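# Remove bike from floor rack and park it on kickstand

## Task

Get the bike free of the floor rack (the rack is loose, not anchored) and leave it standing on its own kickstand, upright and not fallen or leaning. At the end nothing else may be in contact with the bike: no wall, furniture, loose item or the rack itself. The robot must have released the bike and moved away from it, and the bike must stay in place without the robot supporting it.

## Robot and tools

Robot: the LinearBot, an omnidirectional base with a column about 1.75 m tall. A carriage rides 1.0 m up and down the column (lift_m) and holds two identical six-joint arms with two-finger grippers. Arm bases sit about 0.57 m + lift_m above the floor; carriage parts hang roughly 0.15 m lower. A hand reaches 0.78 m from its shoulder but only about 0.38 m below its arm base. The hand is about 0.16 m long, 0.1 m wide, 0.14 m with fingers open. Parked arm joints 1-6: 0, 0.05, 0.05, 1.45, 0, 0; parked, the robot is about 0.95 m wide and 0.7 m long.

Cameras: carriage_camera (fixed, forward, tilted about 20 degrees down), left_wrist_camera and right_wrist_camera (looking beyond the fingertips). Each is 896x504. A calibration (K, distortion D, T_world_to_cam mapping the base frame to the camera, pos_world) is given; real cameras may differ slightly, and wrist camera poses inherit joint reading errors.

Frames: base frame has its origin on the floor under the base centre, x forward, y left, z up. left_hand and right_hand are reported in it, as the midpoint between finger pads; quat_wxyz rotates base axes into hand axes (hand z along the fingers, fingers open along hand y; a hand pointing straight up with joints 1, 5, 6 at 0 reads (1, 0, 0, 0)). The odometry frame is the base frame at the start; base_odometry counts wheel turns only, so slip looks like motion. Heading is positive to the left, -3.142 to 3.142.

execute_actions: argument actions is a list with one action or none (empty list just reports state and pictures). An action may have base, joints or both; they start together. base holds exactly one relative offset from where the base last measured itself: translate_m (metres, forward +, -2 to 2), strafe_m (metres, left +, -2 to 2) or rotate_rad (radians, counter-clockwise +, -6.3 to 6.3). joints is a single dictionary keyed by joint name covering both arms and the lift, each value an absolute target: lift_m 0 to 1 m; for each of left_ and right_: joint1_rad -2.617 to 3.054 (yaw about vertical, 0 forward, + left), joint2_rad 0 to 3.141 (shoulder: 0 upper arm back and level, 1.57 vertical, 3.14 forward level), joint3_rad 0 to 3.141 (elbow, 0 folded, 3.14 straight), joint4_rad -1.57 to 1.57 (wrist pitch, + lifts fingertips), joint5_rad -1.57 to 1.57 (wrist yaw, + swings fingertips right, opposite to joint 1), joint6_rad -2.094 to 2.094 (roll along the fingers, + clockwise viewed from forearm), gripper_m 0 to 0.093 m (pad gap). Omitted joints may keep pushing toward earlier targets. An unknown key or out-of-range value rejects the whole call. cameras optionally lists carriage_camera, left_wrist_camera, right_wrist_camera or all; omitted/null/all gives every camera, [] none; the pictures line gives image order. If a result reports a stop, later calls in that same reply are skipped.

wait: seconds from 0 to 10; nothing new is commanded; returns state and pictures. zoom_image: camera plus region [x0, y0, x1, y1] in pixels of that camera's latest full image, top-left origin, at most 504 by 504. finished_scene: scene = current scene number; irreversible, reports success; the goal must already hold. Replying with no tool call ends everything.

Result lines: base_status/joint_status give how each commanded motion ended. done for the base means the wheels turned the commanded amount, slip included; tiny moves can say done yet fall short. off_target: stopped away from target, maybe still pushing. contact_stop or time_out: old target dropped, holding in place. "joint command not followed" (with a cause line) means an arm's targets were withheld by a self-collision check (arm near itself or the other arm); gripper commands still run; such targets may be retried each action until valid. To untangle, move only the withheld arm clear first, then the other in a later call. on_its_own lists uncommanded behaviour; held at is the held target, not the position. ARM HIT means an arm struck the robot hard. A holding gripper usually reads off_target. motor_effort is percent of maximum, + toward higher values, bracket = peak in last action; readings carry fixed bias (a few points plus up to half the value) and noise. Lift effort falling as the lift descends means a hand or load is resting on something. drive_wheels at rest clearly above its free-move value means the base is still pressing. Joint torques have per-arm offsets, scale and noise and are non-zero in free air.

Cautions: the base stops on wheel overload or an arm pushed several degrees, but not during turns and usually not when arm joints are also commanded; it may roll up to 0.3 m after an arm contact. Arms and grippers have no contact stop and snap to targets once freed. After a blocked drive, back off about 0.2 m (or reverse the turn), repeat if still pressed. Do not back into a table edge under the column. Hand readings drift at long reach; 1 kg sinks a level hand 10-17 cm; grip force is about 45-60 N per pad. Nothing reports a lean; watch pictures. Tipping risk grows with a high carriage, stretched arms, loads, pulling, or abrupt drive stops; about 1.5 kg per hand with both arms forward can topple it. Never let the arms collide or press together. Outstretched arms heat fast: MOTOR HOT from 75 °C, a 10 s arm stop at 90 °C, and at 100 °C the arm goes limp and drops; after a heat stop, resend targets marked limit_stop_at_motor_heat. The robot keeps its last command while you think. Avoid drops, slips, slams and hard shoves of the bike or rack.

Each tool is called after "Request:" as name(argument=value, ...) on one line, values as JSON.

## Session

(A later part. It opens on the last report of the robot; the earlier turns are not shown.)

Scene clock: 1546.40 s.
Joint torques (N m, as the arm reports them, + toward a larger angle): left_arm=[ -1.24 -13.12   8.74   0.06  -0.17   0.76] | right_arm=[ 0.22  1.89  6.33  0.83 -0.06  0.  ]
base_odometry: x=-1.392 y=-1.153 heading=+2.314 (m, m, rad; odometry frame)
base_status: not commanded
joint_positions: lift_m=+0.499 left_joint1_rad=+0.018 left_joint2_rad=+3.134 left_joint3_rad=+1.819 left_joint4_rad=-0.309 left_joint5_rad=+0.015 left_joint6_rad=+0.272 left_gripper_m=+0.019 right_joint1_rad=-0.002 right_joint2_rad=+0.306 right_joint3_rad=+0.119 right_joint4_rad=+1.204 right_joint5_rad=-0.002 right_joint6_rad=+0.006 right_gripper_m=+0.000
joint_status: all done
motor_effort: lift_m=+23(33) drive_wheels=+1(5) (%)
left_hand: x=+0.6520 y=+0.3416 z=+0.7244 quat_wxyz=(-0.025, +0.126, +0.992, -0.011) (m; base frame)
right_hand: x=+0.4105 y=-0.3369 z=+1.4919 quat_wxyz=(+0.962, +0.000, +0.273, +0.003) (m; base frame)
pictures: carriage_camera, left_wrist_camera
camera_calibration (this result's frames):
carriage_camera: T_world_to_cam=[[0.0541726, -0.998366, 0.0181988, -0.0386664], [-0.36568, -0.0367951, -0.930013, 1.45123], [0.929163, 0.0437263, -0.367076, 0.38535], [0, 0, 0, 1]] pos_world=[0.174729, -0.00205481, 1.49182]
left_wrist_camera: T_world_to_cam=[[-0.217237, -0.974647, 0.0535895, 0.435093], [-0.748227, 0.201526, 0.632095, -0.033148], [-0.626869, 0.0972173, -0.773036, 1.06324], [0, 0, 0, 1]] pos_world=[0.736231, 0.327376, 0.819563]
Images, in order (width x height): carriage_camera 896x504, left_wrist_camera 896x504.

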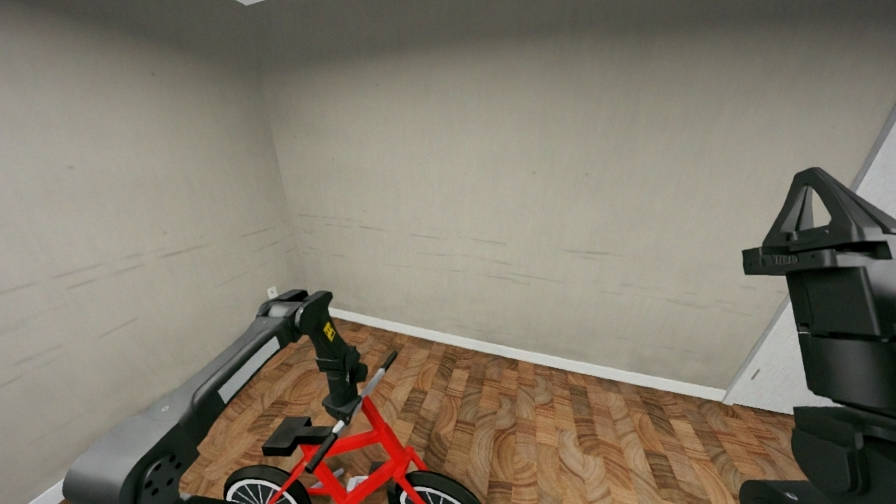

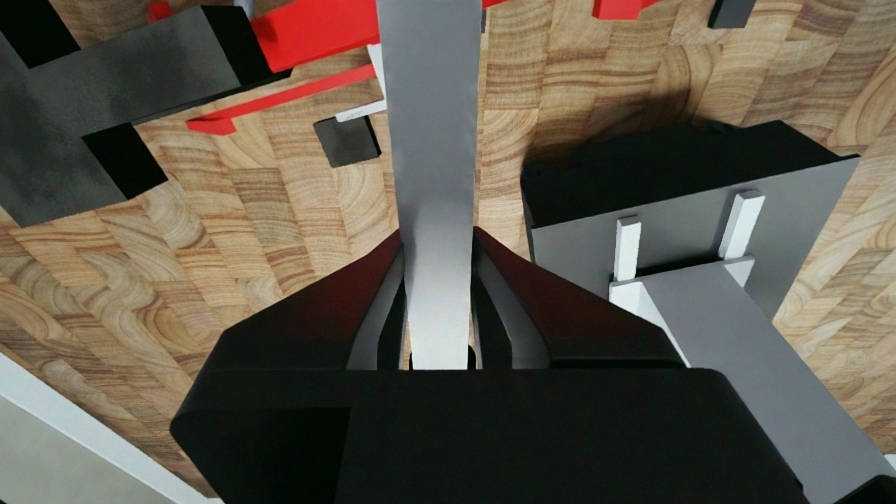

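Request:
execute_actions(actions=[{"joints":{"lift_m":0.61}}], cameras=["carriage_camera"])

Request:
execute_actions(actions=[{"base":{"strafe_m":0.25},"joints":{"left_joint5_rad":0.0}}], cameras=["carriage_camera","left_wrist_camera"])

Scene clock: 1551.00 s.
Joint torques (N m, as the arm reports them, + toward a larger angle): left_arm=[ -0.41 -13.7    4.77   0.3   -0.1    0.09] | right_arm=[ 0.23  1.91  6.31  0.83 -0.05 -0.02]
base_odometry: x=-1.392 y=-1.153 heading=+2.314 (m, m, rad; odometry frame)
base_status: not commanded
joint_positions: lift_m=+0.610 left_joint1_rad=+0.007 left_joint2_rad=+3.134 left_joint3_rad=+1.885 left_joint4_rad=-0.326 left_joint5_rad=+0.007 left_joint6_rad=+0.341 left_gripper_m=+0.000 right_joint1_rad=-0.002 right_joint2_rad=+0.306 right_joint3_rad=+0.119 right_joint4_rad=+1.203 right_joint5_rad=-0.002 right_joint6_rad=+0.006 right_gripper_m=+0.000
joint_status: all done
on_its_own: left_gripper_m moved -0.019 to your old target +0.000
motor_effort: lift_m=+18(26) drive_wheels=+1(2) (%)
left_hand: x=+0.6783 y=+0.3388 z=+0.8430 quat_wxyz=(-0.002, +0.166, +0.986, -0.004) (m; base frame)
right_hand: x=+0.4106 y=-0.3369 z=+1.6025 quat_wxyz=(+0.962, +0.000, +0.273, +0.003) (m; base frame)
pictures: carriage_camera
camera_calibration (this result's frames):
carriage_camera: T_world_to_cam=[[0.0541726, -0.998366, 0.0181988, -0.0406798], [-0.36568, -0.0367951, -0.930013, 1.55413], [0.929163, 0.0437263, -0.367076, 0.425962], [0, 0, 0, 1]] pos_world=[0.174729, -0.00205481, 1.60246]
Images, in order (width x height): carriage_camera 896x504.

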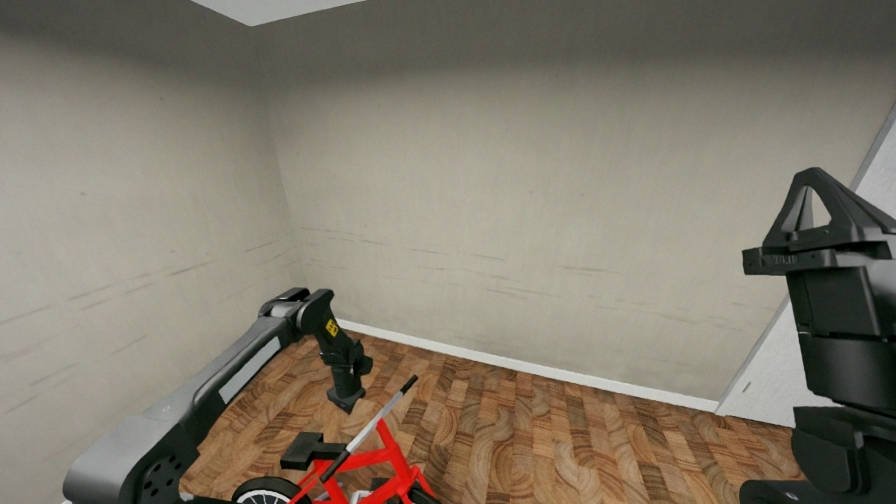

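Scene clock: 1553.30 s.
Joint torques (N m, as the arm reports them, + toward a larger angle): left_arm=[ -0.08 -13.66   4.75   0.32  -0.08   0.1 ] | right_arm=[ 0.2   1.9   6.39  0.84 -0.06 -0.02]
base_odometry: x=-1.576 y=-1.322 heading=+2.314 (m, m, rad; odometry frame)
base_status: done
joint_positions: lift_m=+0.610 left_joint1_rad=+0.004 left_joint2_rad=+3.134 left_joint3_rad=+1.885 left_joint4_rad=-0.326 left_joint5_rad=+0.004 left_joint6_rad=+0.342 left_gripper_m=+0.000 right_joint1_rad=-0.002 right_joint2_rad=+0.306 right_joint3_rad=+0.119 right_joint4_rad=+1.203 right_joint5_rad=-0.002 right_joint6_rad=+0.006 right_gripper_m=+0.000
joint_status: all done
motor_effort: lift_m=+17(18) drive_wheels=-1(11) (%)
left_hand: x=+0.6783 y=+0.3378 z=+0.8430 quat_wxyz=(-0.002, +0.168, +0.986, -0.003) (m; base frame)
right_hand: x=+0.4106 y=-0.3369 z=+1.6025 quat_wxyz=(+0.962, +0.000, +0.273, +0.003) (m; base frame)
pictures: carriage_camera, left_wrist_camera
camera_calibration (this result's frames):
carriage_camera: T_world_to_cam=[[0.0541726, -0.998366, 0.0181988, -0.0406798], [-0.36568, -0.0367951, -0.930013, 1.55413], [0.929163, 0.0437263, -0.367076, 0.425962], [0, 0, 0, 1]] pos_world=[0.174729, -0.00205481, 1.60246]
left_wrist_camera: T_world_to_cam=[[-0.301299, -0.952992, 0.0320153, 0.498553], [-0.758757, 0.259954, 0.597254, -0.0709184], [-0.577501, 0.15566, -0.801413, 1.14254], [0, 0, 0, 1]] pos_world=[0.756219, 0.315705, 0.942038]
Images, in order (width x height): carriage_camera 896x504, left_wrist_camera 896x504.

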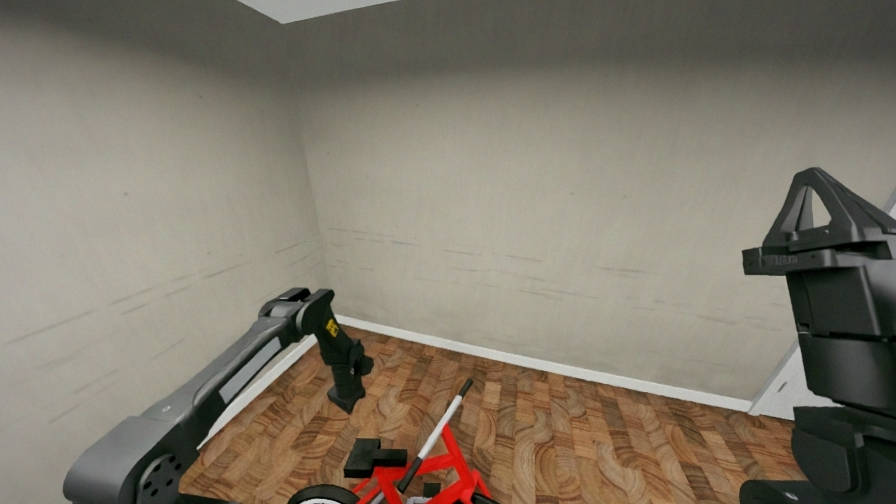

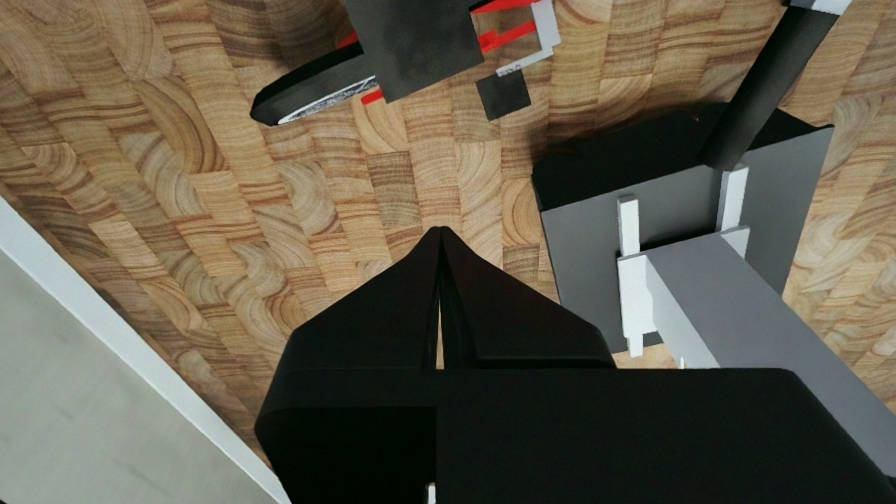

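Request:
execute_actions(actions=[{"base":{"strafe_m":-0.25},"joints":{"left_gripper_m":0.09}}], cameras=[])

Request:
execute_actions(actions=[{"joints":{"lift_m":0.48}}], cameras=["carriage_camera","left_wrist_camera"])

Scene clock: 1561.73 s.
Joint torques (N m, as the arm reports them, + toward a larger angle): left_arm=[ -0.04 -13.67   4.69   0.32  -0.07   0.09] | right_arm=[ 0.25  1.98  6.43  0.84 -0.07 -0.02]
base_odometry: x=-1.392 y=-1.153 heading=+2.314 (m, m, rad; odometry frame)
base_status: done
joint_positions: lift_m=+0.610 left_joint1_rad=+0.002 left_joint2_rad=+3.134 left_joint3_rad=+1.885 left_joint4_rad=-0.328 left_joint5_rad=+0.004 left_joint6_rad=+0.342 left_gripper_m=+0.090 right_joint1_rad=-0.002 right_joint2_rad=+0.306 right_joint3_rad=+0.119 right_joint4_rad=+1.203 right_joint5_rad=-0.002 right_joint6_rad=+0.006 right_gripper_m=+0.000
joint_status: all done
motor_effort: lift_m=+18(17) drive_wheels=+0(6) (%)
left_hand: x=+0.6779 y=+0.3374 z=+0.8430 quat_wxyz=(-0.003, +0.169, +0.986, -0.002) (m; base frame)
right_hand: x=+0.4106 y=-0.3369 z=+1.6025 quat_wxyz=(+0.962, +0.000, +0.273, +0.003) (m; base frame)
pictures: none
No camera images: the call's "cameras" was empty. Leave "cameras" out to get every camera's image.

Scene clock: 1562.80 s.
Joint torques (N m, as the arm reports them, + toward a larger angle): left_arm=[ -0.04 -13.6    4.77   0.32  -0.07   0.08] | right_arm=[ 0.22  1.94  6.3   0.85 -0.06 -0.02]
base_odometry: x=-1.392 y=-1.153 heading=+2.314 (m, m, rad; odometry frame)
base_status: not commanded
joint_positions: lift_m=+0.480 left_joint1_rad=+0.002 left_joint2_rad=+3.133 left_joint3_rad=+1.885 left_joint4_rad=-0.329 left_joint5_rad=+0.004 left_joint6_rad=+0.342 left_gripper_m=+0.090 right_joint1_rad=-0.002 right_joint2_rad=+0.306 right_joint3_rad=+0.119 right_joint4_rad=+1.203 right_joint5_rad=-0.002 right_joint6_rad=+0.006 right_gripper_m=+0.000
joint_status: all done
motor_effort: lift_m=+12(14) drive_wheels=+1(2) (%)
left_hand: x=+0.6779 y=+0.3374 z=+0.7139 quat_wxyz=(-0.003, +0.169, +0.986, -0.002) (m; base frame)
right_hand: x=+0.4106 y=-0.3369 z=+1.4730 quat_wxyz=(+0.962, +0.000, +0.273, +0.003) (m; base frame)
pictures: carriage_camera, left_wrist_camera
camera_calibration (this result's frames):
carriage_camera: T_world_to_cam=[[0.0541726, -0.998366, 0.0181988, -0.0383244], [-0.36568, -0.0367951, -0.930013, 1.43376], [0.929163, 0.0437263, -0.367076, 0.378453], [0, 0, 0, 1]] pos_world=[0.174729, -0.00205481, 1.47303]
left_wrist_camera: T_world_to_cam=[[-0.30232, -0.95267, 0.0319865, 0.502839], [-0.757087, 0.260372, 0.599187, 0.00332983], [-0.579156, 0.15693, -0.79997, 1.03855], [0, 0, 0, 1]] pos_world=[0.756019, 0.315194, 0.812726]
Images, in order (width x height): carriage_camera 896x504, left_wrist_camera 896x504.

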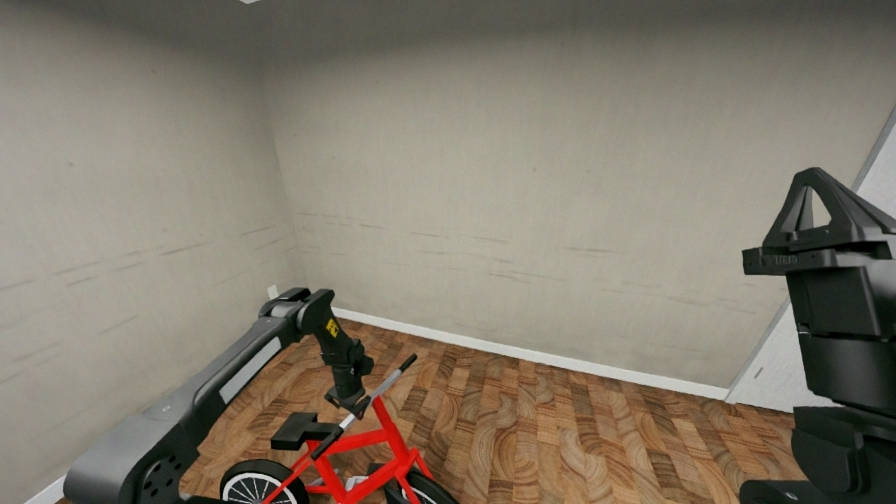

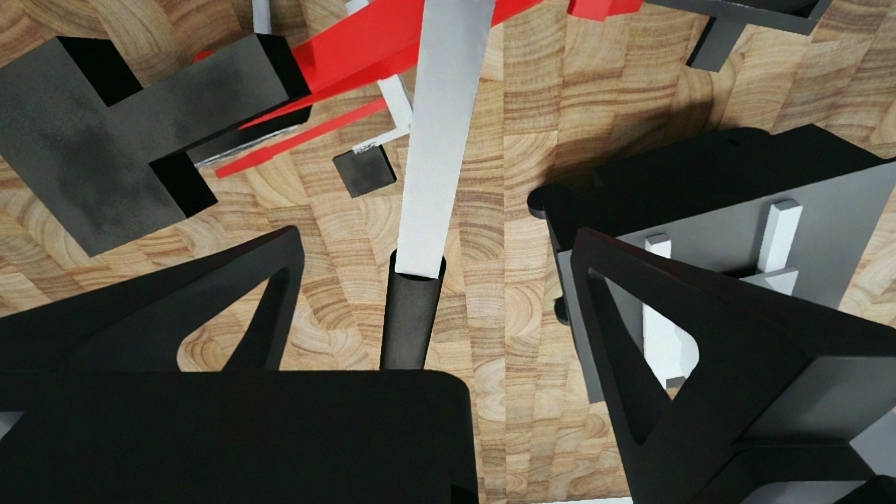

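Request:
execute_actions(actions=[])

Scene clock: 1576.63 s.
Joint torques (N m, as the arm reports them, + toward a larger angle): left_arm=[ -0.13 -13.63   4.76   0.34  -0.06   0.09] | right_arm=[ 0.18  1.94  6.35  0.83 -0.06 -0.01]
base_odometry: x=-1.392 y=-1.153 heading=+2.314 (m, m, rad; odometry frame)
base_status: not commanded
joint_positions: lift_m=+0.480 left_joint1_rad=+0.002 left_joint2_rad=+3.133 left_joint3_rad=+1.885 left_joint4_rad=-0.329 left_joint5_rad=+0.004 left_joint6_rad=+0.342 left_gripper_m=+0.090 right_joint1_rad=-0.002 right_joint2_rad=+0.306 right_joint3_rad=+0.119 right_joint4_rad=+1.203 right_joint5_rad=-0.002 right_joint6_rad=+0.006 right_gripper_m=+0.000
joint_status: all done
motor_effort: lift_m=+13(14) drive_wheels=+1(2) (%)
left_hand: x=+0.6779 y=+0.3374 z=+0.7139 quat_wxyz=(-0.003, +0.169, +0.986, -0.002) (m; base frame)
right_hand: x=+0.4106 y=-0.3369 z=+1.4730 quat_wxyz=(+0.962, +0.000, +0.273, +0.003) (m; base frame)
pictures: carriage_camera, left_wrist_camera, right_wrist_camera
camera_calibration (this result's frames):
carriage_camera: T_world_to_cam=[[0.0541726, -0.998366, 0.0181988, -0.0383244], [-0.36568, -0.0367951, -0.930013, 1.43376], [0.929163, 0.0437263, -0.367076, 0.378453], [0, 0, 0, 1]] pos_world=[0.174729, -0.00205481, 1.47303]
left_wrist_camera: T_world_to_cam=[[-0.30232, -0.95267, 0.0319865, 0.502839], [-0.757087, 0.260372, 0.599187, 0.00332983], [-0.579156, 0.15693, -0.79997, 1.03855], [0, 0, 0, 1]] pos_world=[0.756019, 0.315194, 0.812726]
right_wrist_camera: T_world_to_cam=[[0.0313942, -0.998838, -0.0365598, -0.295068], [0.347783, 0.0452086, -0.936484, 1.25097], [0.937049, 0.0166853, 0.348798, -0.767339], [0, 0, 0, 1]] pos_world=[0.293232, -0.338477, 1.42837]
Images, in order (width x height): carriage_camera 896x504, left_wrist_camera 896x504, right_wrist_camera 896x504.

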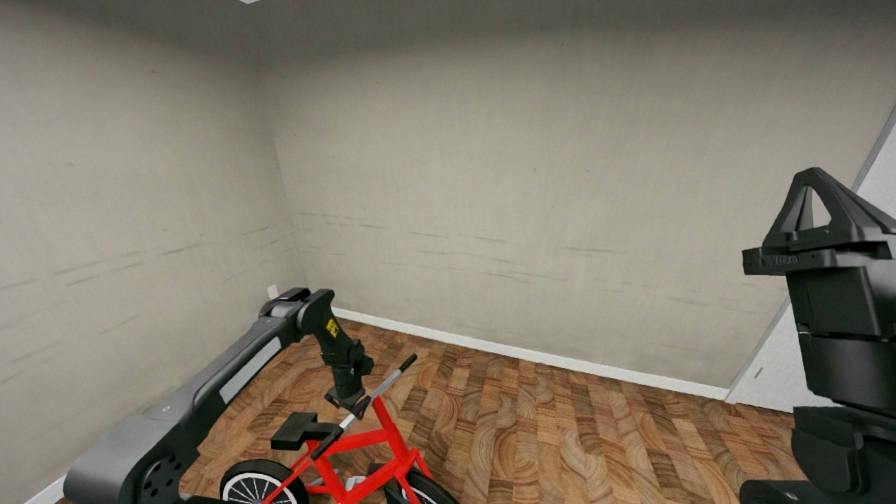

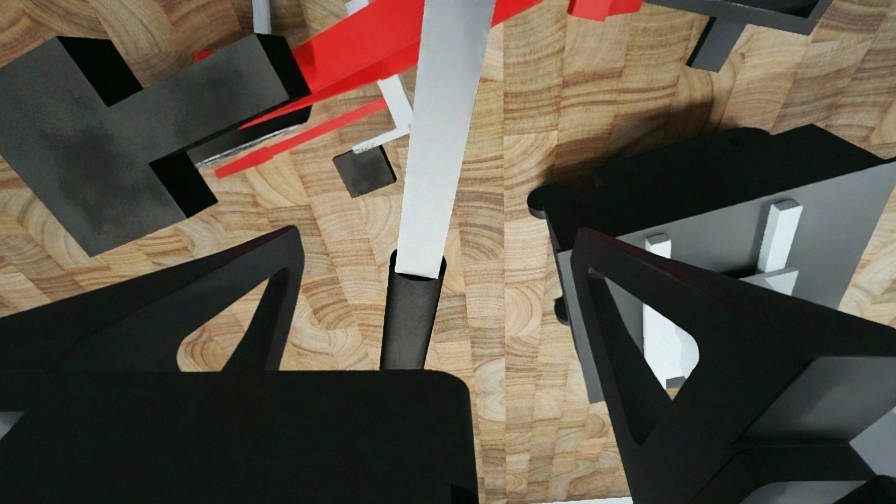

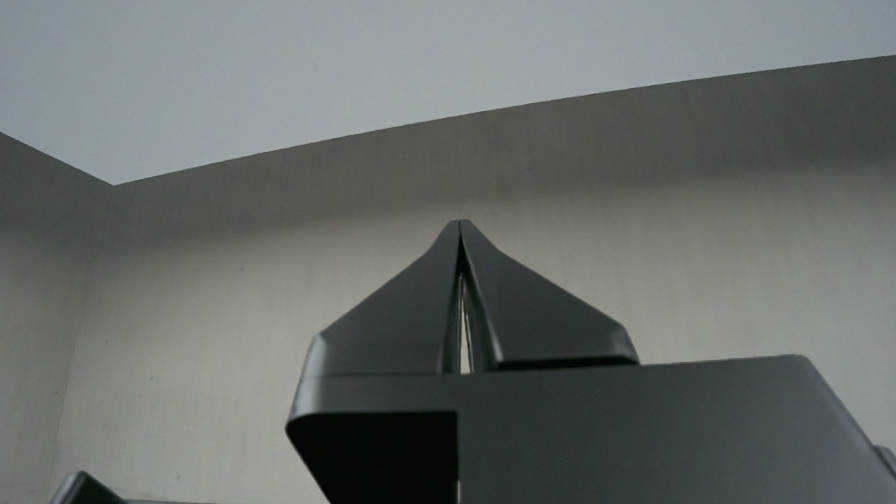

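Request:
execute_actions(actions=[{"base":{"translate_m":0.07},"joints":{"left_gripper_m":0.09}}], cameras=["carriage_camera","left_wrist_camera"])

Request:
execute_actions(actions=[{"joints":{"lift_m":0.41}}], cameras=["carriage_camera","left_wrist_camera"])

Scene clock: 1583.73 s.
Joint torques (N m, as the arm reports them, + toward a larger angle): left_arm=[ -0.19 -13.6    4.76   0.36  -0.06   0.09] | right_arm=[ 0.22  1.91  6.4   0.84 -0.06 -0.01]
base_odometry: x=-1.440 y=-1.101 heading=+2.314 (m, m, rad; odometry frame)
base_status: done
joint_positions: lift_m=+0.480 left_joint1_rad=+0.002 left_joint2_rad=+3.133 left_joint3_rad=+1.885 left_joint4_rad=-0.329 left_joint5_rad=+0.004 left_joint6_rad=+0.342 left_gripper_m=+0.090 right_joint1_rad=-0.002 right_joint2_rad=+0.306 right_joint3_rad=+0.119 right_joint4_rad=+1.203 right_joint5_rad=-0.002 right_joint6_rad=+0.006 right_gripper_m=+0.000
joint_status: all done
motor_effort: lift_m=+13(14) drive_wheels=+2(8) (%)
left_hand: x=+0.6779 y=+0.3374 z=+0.7139 quat_wxyz=(-0.003, +0.169, +0.986, -0.002) (m; base frame)
right_hand: x=+0.4108 y=-0.3369 z=+1.4729 quat_wxyz=(+0.962, +0.000, +0.274, +0.003) (m; base frame)
pictures: carriage_camera, left_wrist_camera
camera_calibration (this result's frames):
carriage_camera: T_world_to_cam=[[0.0541726, -0.998366, 0.0181988, -0.0383244], [-0.36568, -0.0367951, -0.930013, 1.43376], [0.929163, 0.0437263, -0.367076, 0.378453], [0, 0, 0, 1]] pos_world=[0.174729, -0.00205481, 1.47303]
left_wrist_camera: T_world_to_cam=[[-0.30232, -0.95267, 0.0319865, 0.502839], [-0.757087, 0.260372, 0.599187, 0.00332983], [-0.579156, 0.15693, -0.79997, 1.03855], [0, 0, 0, 1]] pos_world=[0.756019, 0.315194, 0.812726]
Images, in order (width x height): carriage_camera 896x504, left_wrist_camera 896x504.

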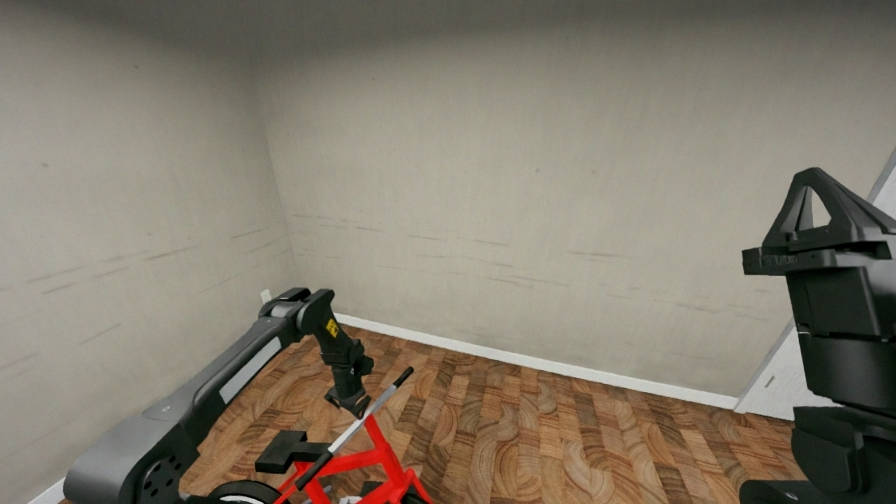

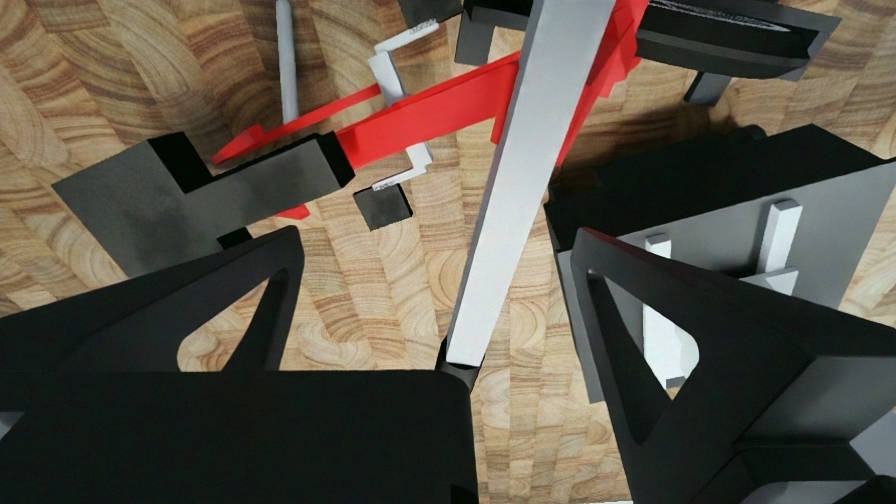

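Scene clock: 1584.53 s.
Joint torques (N m, as the arm reports them, + toward a larger angle): left_arm=[ -0.14 -13.56   4.68   0.53  -0.09   0.01] | right_arm=[ 0.19  1.94  6.31  0.86 -0.07 -0.01]
base_odometry: x=-1.440 y=-1.101 heading=+2.314 (m, m, rad; odometry frame)
base_status: not commanded
joint_positions: lift_m=+0.410 left_joint1_rad=+0.002 left_joint2_rad=+3.133 left_joint3_rad=+1.885 left_joint4_rad=-0.358 left_joint5_rad=+0.007 left_joint6_rad=+0.350 left_gripper_m=+0.090 right_joint1_rad=-0.002 right_joint2_rad=+0.306 right_joint3_rad=+0.119 right_joint4_rad=+1.203 right_joint5_rad=-0.002 right_joint6_rad=+0.006 right_gripper_m=+0.000
joint_status: all done
motor_effort: lift_m=+14(14) drive_wheels=+3(3) (%)
left_hand: x=+0.6708 y=+0.3368 z=+0.6441 quat_wxyz=(-0.017, +0.173, +0.985, -0.007) (m; base frame)
right_hand: x=+0.4108 y=-0.3369 z=+1.4029 quat_wxyz=(+0.962, +0.000, +0.274, +0.003) (m; base frame)
pictures: carriage_camera, left_wrist_camera
camera_calibration (this result's frames):
carriage_camera: T_world_to_cam=[[0.0541726, -0.998366, 0.0181988, -0.0370502], [-0.36568, -0.0367951, -0.930013, 1.36864], [0.929163, 0.0437263, -0.367076, 0.352752], [0, 0, 0, 1]] pos_world=[0.174729, -0.00205481, 1.40302]
left_wrist_camera: T_world_to_cam=[[-0.308766, -0.950105, 0.0443287, 0.497851], [-0.737348, 0.268543, 0.619841, 0.0106567], [-0.600818, 0.1587, -0.783474, 0.98194], [0, 0, 0, 1]] pos_world=[0.751544, 0.314315, 0.740651]
Images, in order (width x height): carriage_camera 896x504, left_wrist_camera 896x504.

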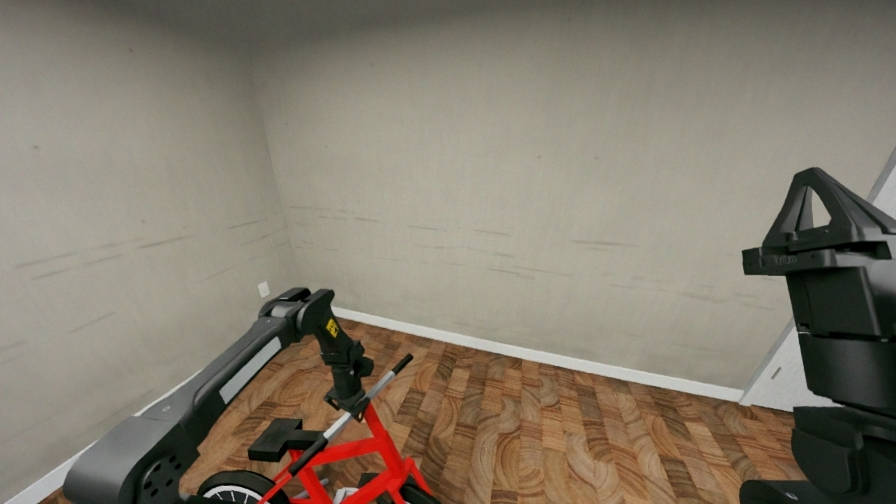

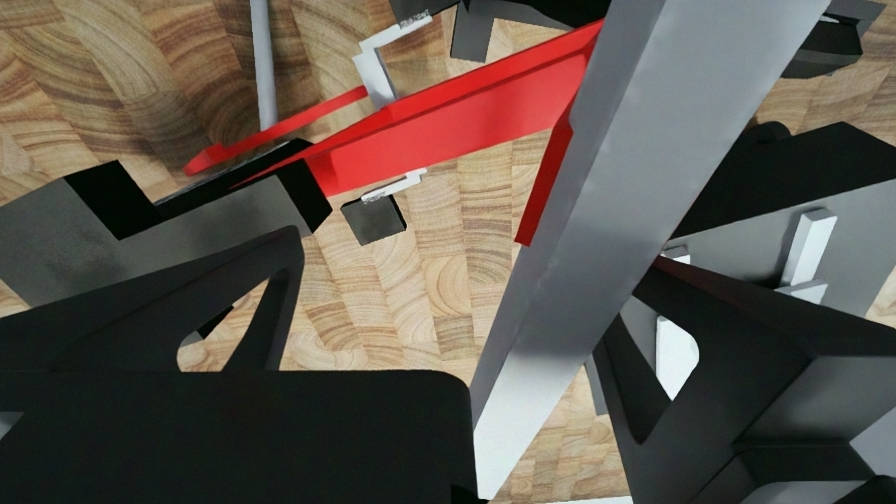

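Request:
execute_actions(actions=[{"joints":{"lift_m":0.39,"left_gripper_m":0.0}}], cameras=[])

Request:
execute_actions(actions=[{"base":{"strafe_m":0.04},"joints":{"lift_m":0.48,"left_gripper_m":0.0}}], cameras=["carriage_camera","left_wrist_camera"])

Request:
execute_actions(actions=[{"base":{"strafe_m":0.05},"joints":{"lift_m":0.53,"left_gripper_m":0.0}}], cameras=["carriage_camera","left_wrist_camera"])

Scene clock: 1590.27 s.
Joint torques (N m, as the arm reports them, + toward a larger angle): left_arm=[  2.39 -13.34   4.43   1.21  -0.46  -0.62] | right_arm=[ 0.25  1.93  6.33  0.85 -0.07 -0.01]
base_odometry: x=-1.440 y=-1.101 heading=+2.314 (m, m, rad; odometry frame)
base_status: not commanded
joint_positions: lift_m=+0.391 left_joint1_rad=-0.031 left_joint2_rad=+3.133 left_joint3_rad=+1.885 left_joint4_rad=-0.452 left_joint5_rad=+0.054 left_joint6_rad=+0.417 left_gripper_m=+0.014 right_joint1_rad=-0.002 right_joint2_rad=+0.306 right_joint3_rad=+0.119 right_joint4_rad=+1.201 right_joint5_rad=-0.002 right_joint6_rad=+0.006 right_gripper_m=+0.000
joint_status: left_gripper_m off_target (ended at +0.014, target +0.000); the others done
motor_effort: lift_m=+14(12) drive_wheels=+3(5) (%)
left_hand: x=+0.6475 y=+0.3158 z=+0.6264 quat_wxyz=(-0.058, +0.220, +0.973, -0.039) (m; base frame)
right_hand: x=+0.4110 y=-0.3369 z=+1.3830 quat_wxyz=(+0.962, +0.000, +0.274, +0.003) (m; base frame)
pictures: none
No camera images: the call's "cameras" was empty. Leave "cameras" out to get every camera's image.

Scene clock: 1591.37 s.
Joint torques (N m, as the arm reports them, + toward a larger angle): left_arm=[ -2.08 -12.99  10.29  -0.3   -0.24   1.81] | right_arm=[ 0.24  1.91  6.26  0.81 -0.05 -0.01]
base_odometry: x=-1.453 y=-1.113 heading=+2.312 (m, m, rad; odometry frame)
base_status: strafe_m contact_stop (by the wheels' count: +0.018 of +0.040)
joint_positions: lift_m=+0.479 left_joint1_rad=+0.030 left_joint2_rad=+3.134 left_joint3_rad=+1.794 left_joint4_rad=-0.275 left_joint5_rad=+0.028 left_joint6_rad=+0.163 left_gripper_m=+0.016 right_joint1_rad=-0.002 right_joint2_rad=+0.306 right_joint3_rad=+0.120 right_joint4_rad=+1.205 right_joint5_rad=-0.002 right_joint6_rad=+0.006 right_gripper_m=+0.000
joint_status: left_gripper_m off_target (ended at +0.016, target +0.000); the others done
motor_effort: lift_m=+27(31) drive_wheels=+2(10) (%)
left_hand: x=+0.6486 y=+0.3438 z=+0.7008 quat_wxyz=(-0.021, +0.066, +0.997, -0.016) (m; base frame)
right_hand: x=+0.4101 y=-0.3369 z=+1.4718 quat_wxyz=(+0.962, +0.000, +0.272, +0.002) (m; base frame)
pictures: carriage_camera, left_wrist_camera
camera_calibration (this result's frames):
carriage_camera: T_world_to_cam=[[0.0541726, -0.998366, 0.0181988, -0.0382929], [-0.36568, -0.0367951, -0.930013, 1.43215], [0.929163, 0.0437263, -0.367076, 0.377817], [0, 0, 0, 1]] pos_world=[0.174729, -0.00205481, 1.4713]
left_wrist_camera: T_world_to_cam=[[-0.0983996, -0.993347, 0.0598325, 0.362681], [-0.771745, 0.11413, 0.625607, 0.0286096], [-0.628273, 0.015384, -0.777841, 1.07513], [0, 0, 0, 1]] pos_world=[0.733245, 0.340463, 0.796685]
Images, in order (width x height): carriage_camera 896x504, left_wrist_camera 896x504.

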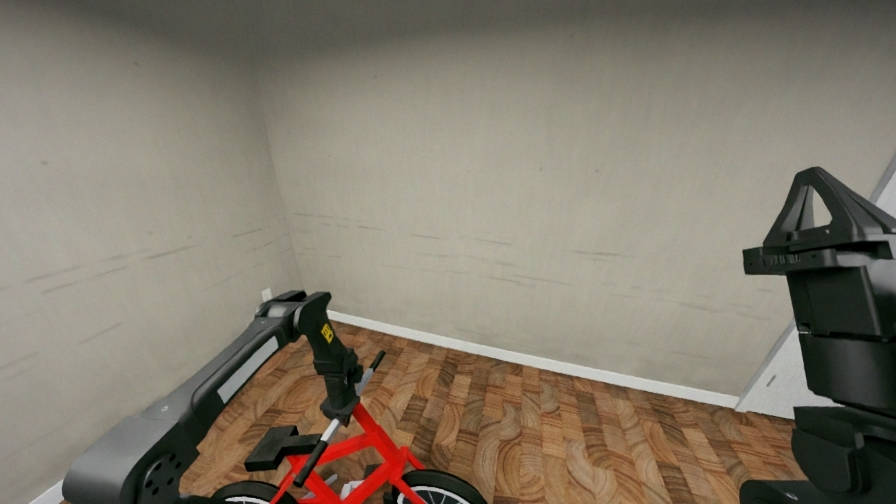

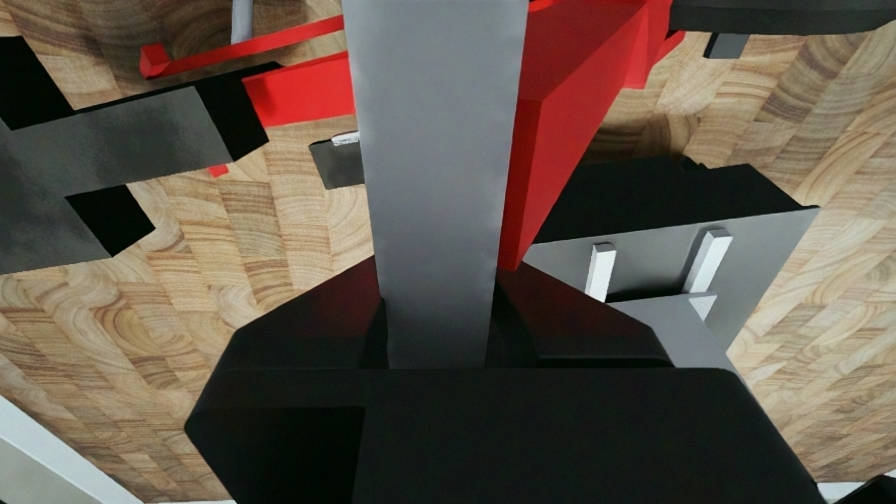

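not run: a stop came earlier in this reply.

Request:
execute_actions(actions=[{"base":{"strafe_m":0.05},"joints":{"lift_m":0.53,"left_joint3_rad":1.9,"left_joint6_rad":0.15}}], cameras=["carriage_camera","left_wrist_camera"])

Request:
execute_actions(actions=[{"base":{"strafe_m":0.08},"joints":{"lift_m":0.56,"left_joint3_rad":1.9}}], cameras=["carriage_camera","left_wrist_camera"])

Scene clock: 1598.70 s.
Joint torques (N m, as the arm reports them, + toward a larger angle): left_arm=[ -0.39 -13.73   4.57   0.31   0.     0.09] | right_arm=[ 0.2   1.88  6.36  0.8  -0.06 -0.01]
base_odometry: x=-1.490 y=-1.147 heading=+2.312 (m, m, rad; odometry frame)
base_status: done
joint_positions: lift_m=+0.530 left_joint1_rad=+0.006 left_joint2_rad=+3.134 left_joint3_rad=+1.888 left_joint4_rad=-0.323 left_joint5_rad=-0.006 left_joint6_rad=+0.141 left_gripper_m=+0.000 right_joint1_rad=-0.002 right_joint2_rad=+0.306 right_joint3_rad=+0.120 right_joint4_rad=+1.204 right_joint5_rad=-0.002 right_joint6_rad=+0.006 right_gripper_m=+0.000
joint_status: all done
on_its_own: left_gripper_m moved -0.016 to your old target +0.000
motor_effort: lift_m=+19(32) drive_wheels=+0(9) (%)
left_hand: x=+0.6804 y=+0.3407 z=+0.7633 quat_wxyz=(+0.000, +0.067, +0.998, +0.003) (m; base frame)
right_hand: x=+0.4104 y=-0.3369 z=+1.5226 quat_wxyz=(+0.962, +0.000, +0.273, +0.002) (m; base frame)
pictures: carriage_camera, left_wrist_camera
camera_calibration (this result's frames):
carriage_camera: T_world_to_cam=[[0.0541726, -0.998366, 0.0181988, -0.0392212], [-0.36568, -0.0367951, -0.930013, 1.47959], [0.929163, 0.0437263, -0.367076, 0.396542], [0, 0, 0, 1]] pos_world=[0.174729, -0.00205481, 1.52231]
left_wrist_camera: T_world_to_cam=[[-0.102804, -0.994501, 0.0199547, 0.392859], [-0.79863, 0.0944819, 0.59436, 0.0632758], [-0.592977, 0.0451659, -0.803952, 1.12952], [0, 0, 0, 1]] pos_world=[0.760702, 0.333705, 0.862633]
Images, in order (width x height): carriage_camera 896x504, left_wrist_camera 896x504.

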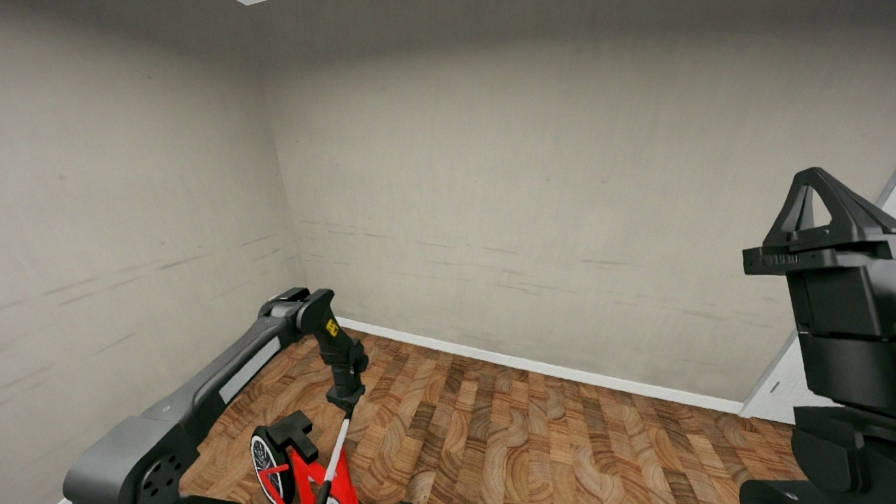

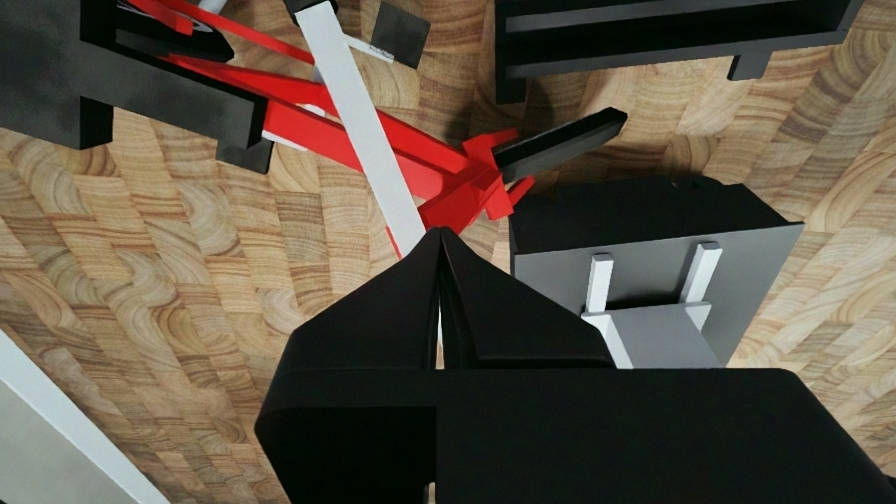

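Scene clock: 1600.23 s.
Joint torques (N m, as the arm reports them, + toward a larger angle): left_arm=[ -0.19 -13.64   4.55   0.34  -0.01   0.09] | right_arm=[ 0.24  1.93  6.32  0.82 -0.06 -0.01]
base_odometry: x=-1.549 y=-1.201 heading=+2.312 (m, m, rad; odometry frame)
base_status: done
joint_positions: lift_m=+0.560 left_joint1_rad=+0.004 left_joint2_rad=+3.134 left_joint3_rad=+1.888 left_joint4_rad=-0.328 left_joint5_rad=-0.005 left_joint6_rad=+0.142 left_gripper_m=+0.000 right_joint1_rad=-0.002 right_joint2_rad=+0.306 right_joint3_rad=+0.120 right_joint4_rad=+1.204 right_joint5_rad=-0.002 right_joint6_rad=+0.006 right_gripper_m=+0.000
joint_status: all done
motor_effort: lift_m=+16(19) drive_wheels=+1(7) (%)
left_hand: x=+0.6796 y=+0.3395 z=+0.7936 quat_wxyz=(-0.001, +0.069, +0.998, +0.002) (m; base frame)
right_hand: x=+0.4104 y=-0.3369 z=+1.5528 quat_wxyz=(+0.962, +0.000, +0.273, +0.002) (m; base frame)
pictures: carriage_camera, left_wrist_camera
camera_calibration (this result's frames):
carriage_camera: T_world_to_cam=[[0.0541726, -0.998366, 0.0181988, -0.0397692], [-0.36568, -0.0367951, -0.930013, 1.50759], [0.929163, 0.0437263, -0.367076, 0.407595], [0, 0, 0, 1]] pos_world=[0.174729, -0.00205481, 1.55242]
left_wrist_camera: T_world_to_cam=[[-0.105757, -0.994151, 0.0218894, 0.391302], [-0.796066, 0.0978355, 0.59725, 0.039551], [-0.595898, 0.0457381, -0.801757, 1.15345], [0, 0, 0, 1]] pos_world=[0.760209, 0.332387, 0.892602]
Images, in order (width x height): carriage_camera 896x504, left_wrist_camera 896x504.

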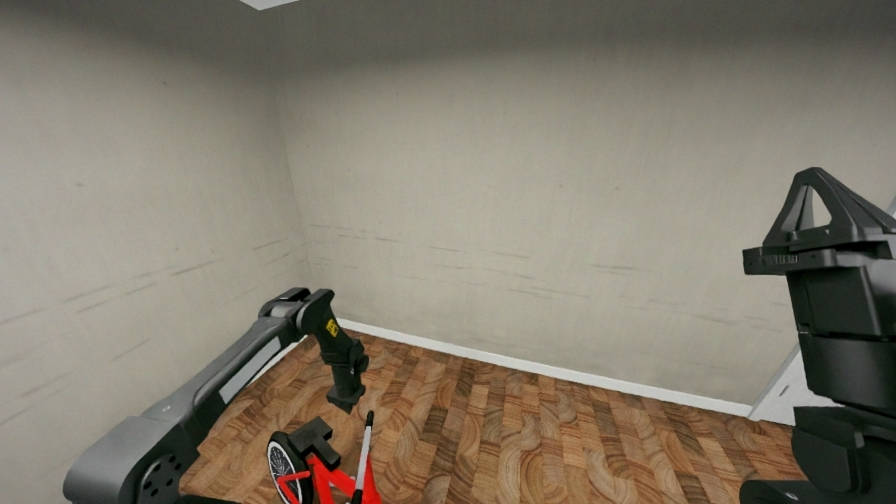

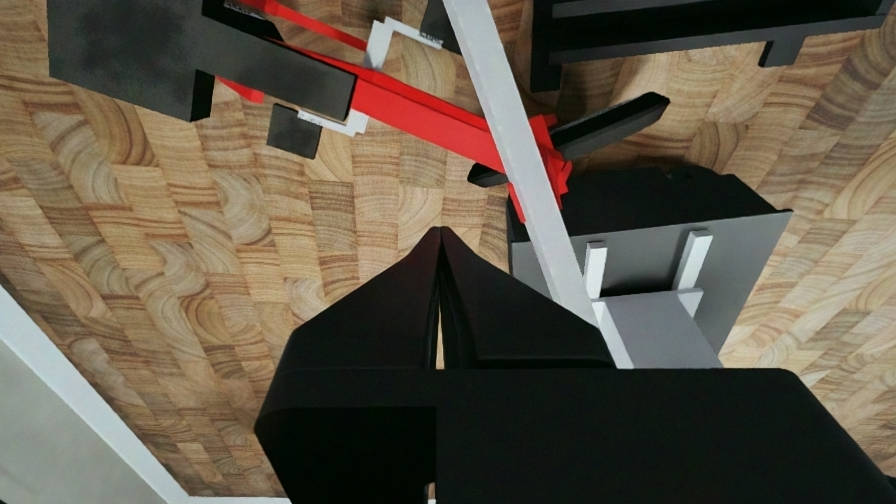

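Request:
execute_actions(actions=[{"base":{"translate_m":-0.75},"joints":{"lift_m":0.6}}])

Scene clock: 1606.80 s.
Joint torques (N m, as the arm reports them, + toward a larger angle): left_arm=[ -0.19 -13.55   4.56   0.34  -0.01   0.1 ] | right_arm=[ 0.22  1.96  6.34  0.81 -0.07 -0.02]
base_odometry: x=-1.043 y=-1.754 heading=+2.312 (m, m, rad; odometry frame)
base_status: done
joint_positions: lift_m=+0.600 left_joint1_rad=+0.004 left_joint2_rad=+3.132 left_joint3_rad=+1.888 left_joint4_rad=-0.329 left_joint5_rad=-0.005 left_joint6_rad=+0.142 left_gripper_m=+0.000 right_joint1_rad=-0.002 right_joint2_rad=+0.306 right_joint3_rad=+0.120 right_joint4_rad=+1.204 right_joint5_rad=-0.002 right_joint6_rad=+0.006 right_gripper_m=+0.000
joint_status: all done
motor_effort: lift_m=+16(22) drive_wheels=-1(8) (%)
left_hand: x=+0.6800 y=+0.3395 z=+0.8342 quat_wxyz=(-0.001, +0.069, +0.998, +0.002) (m; base frame)
right_hand: x=+0.4104 y=-0.3369 z=+1.5928 quat_wxyz=(+0.962, +0.000, +0.273, +0.002) (m; base frame)
pictures: carriage_camera, left_wrist_camera, right_wrist_camera
camera_calibration (this result's frames):
carriage_camera: T_world_to_cam=[[0.0541726, -0.998366, 0.0181988, -0.0404981], [-0.36568, -0.0367951, -0.930013, 1.54484], [0.929163, 0.0437263, -0.367076, 0.422298], [0, 0, 0, 1]] pos_world=[0.174729, -0.00205481, 1.59248]
left_wrist_camera: T_world_to_cam=[[-0.105766, -0.994151, 0.0218475, 0.390498], [-0.796294, 0.0978346, 0.596946, 0.0160048], [-0.595592, 0.0457394, -0.801984, 1.18628], [0, 0, 0, 1]] pos_world=[0.760586, 0.332389, 0.933294]
right_wrist_camera: T_world_to_cam=[[0.031236, -0.998833, -0.0368461, -0.290223], [0.348864, 0.0454407, -0.936071, 1.36221], [0.936653, 0.0163848, 0.349876, -0.81054], [0, 0, 0, 1]] pos_world=[0.293033, -0.338504, 1.54802]
Images, in order (width x height): carriage_camera 896x504, left_wrist_camera 896x504, right_wrist_camera 896x504.

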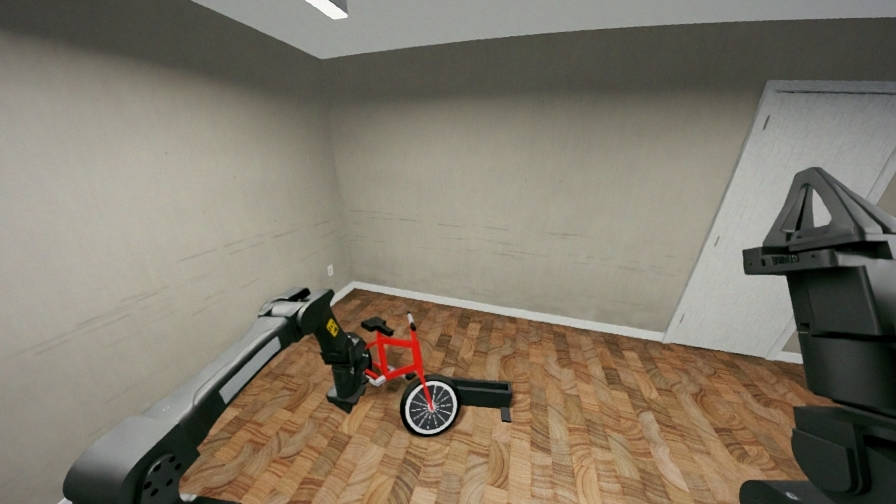

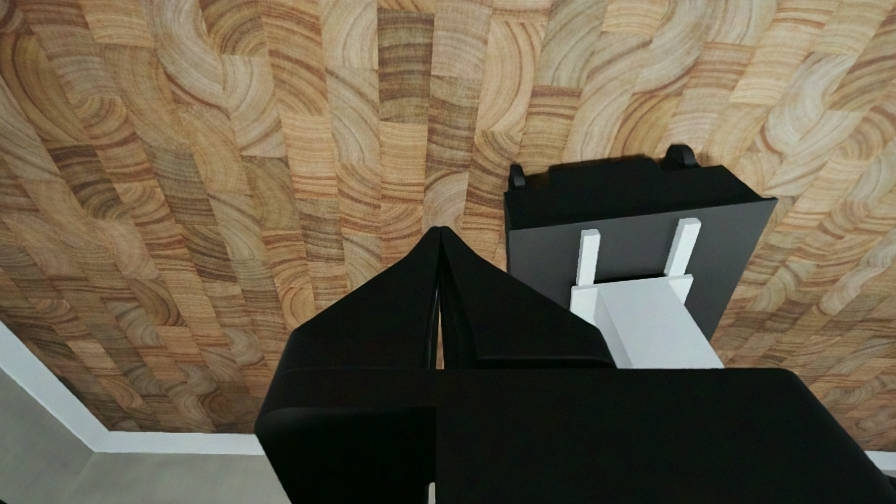

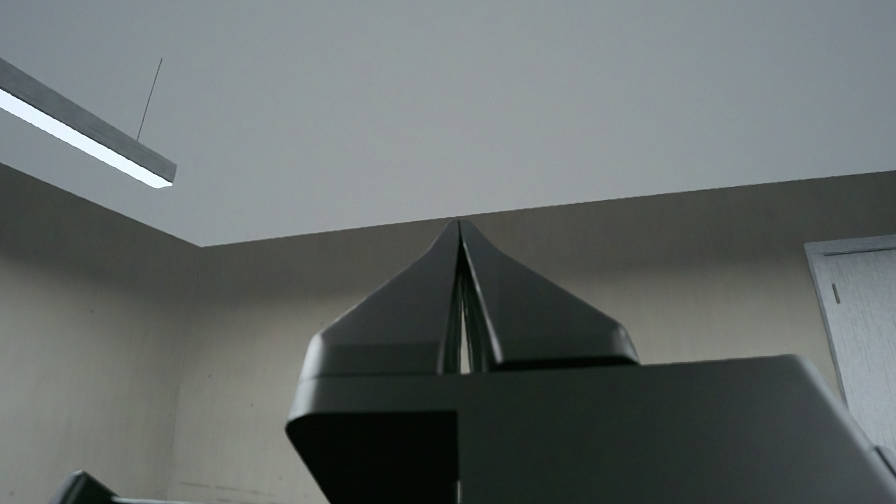

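Request:
zoom_image(camera="carriage_camera", region=[320,290,560,450])

Region (320, 290, 560, 450) of carriage_camera's 896x504 image, scaled by 2.100, with more detail than that image has.

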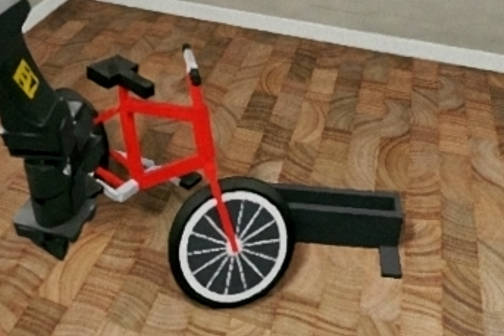

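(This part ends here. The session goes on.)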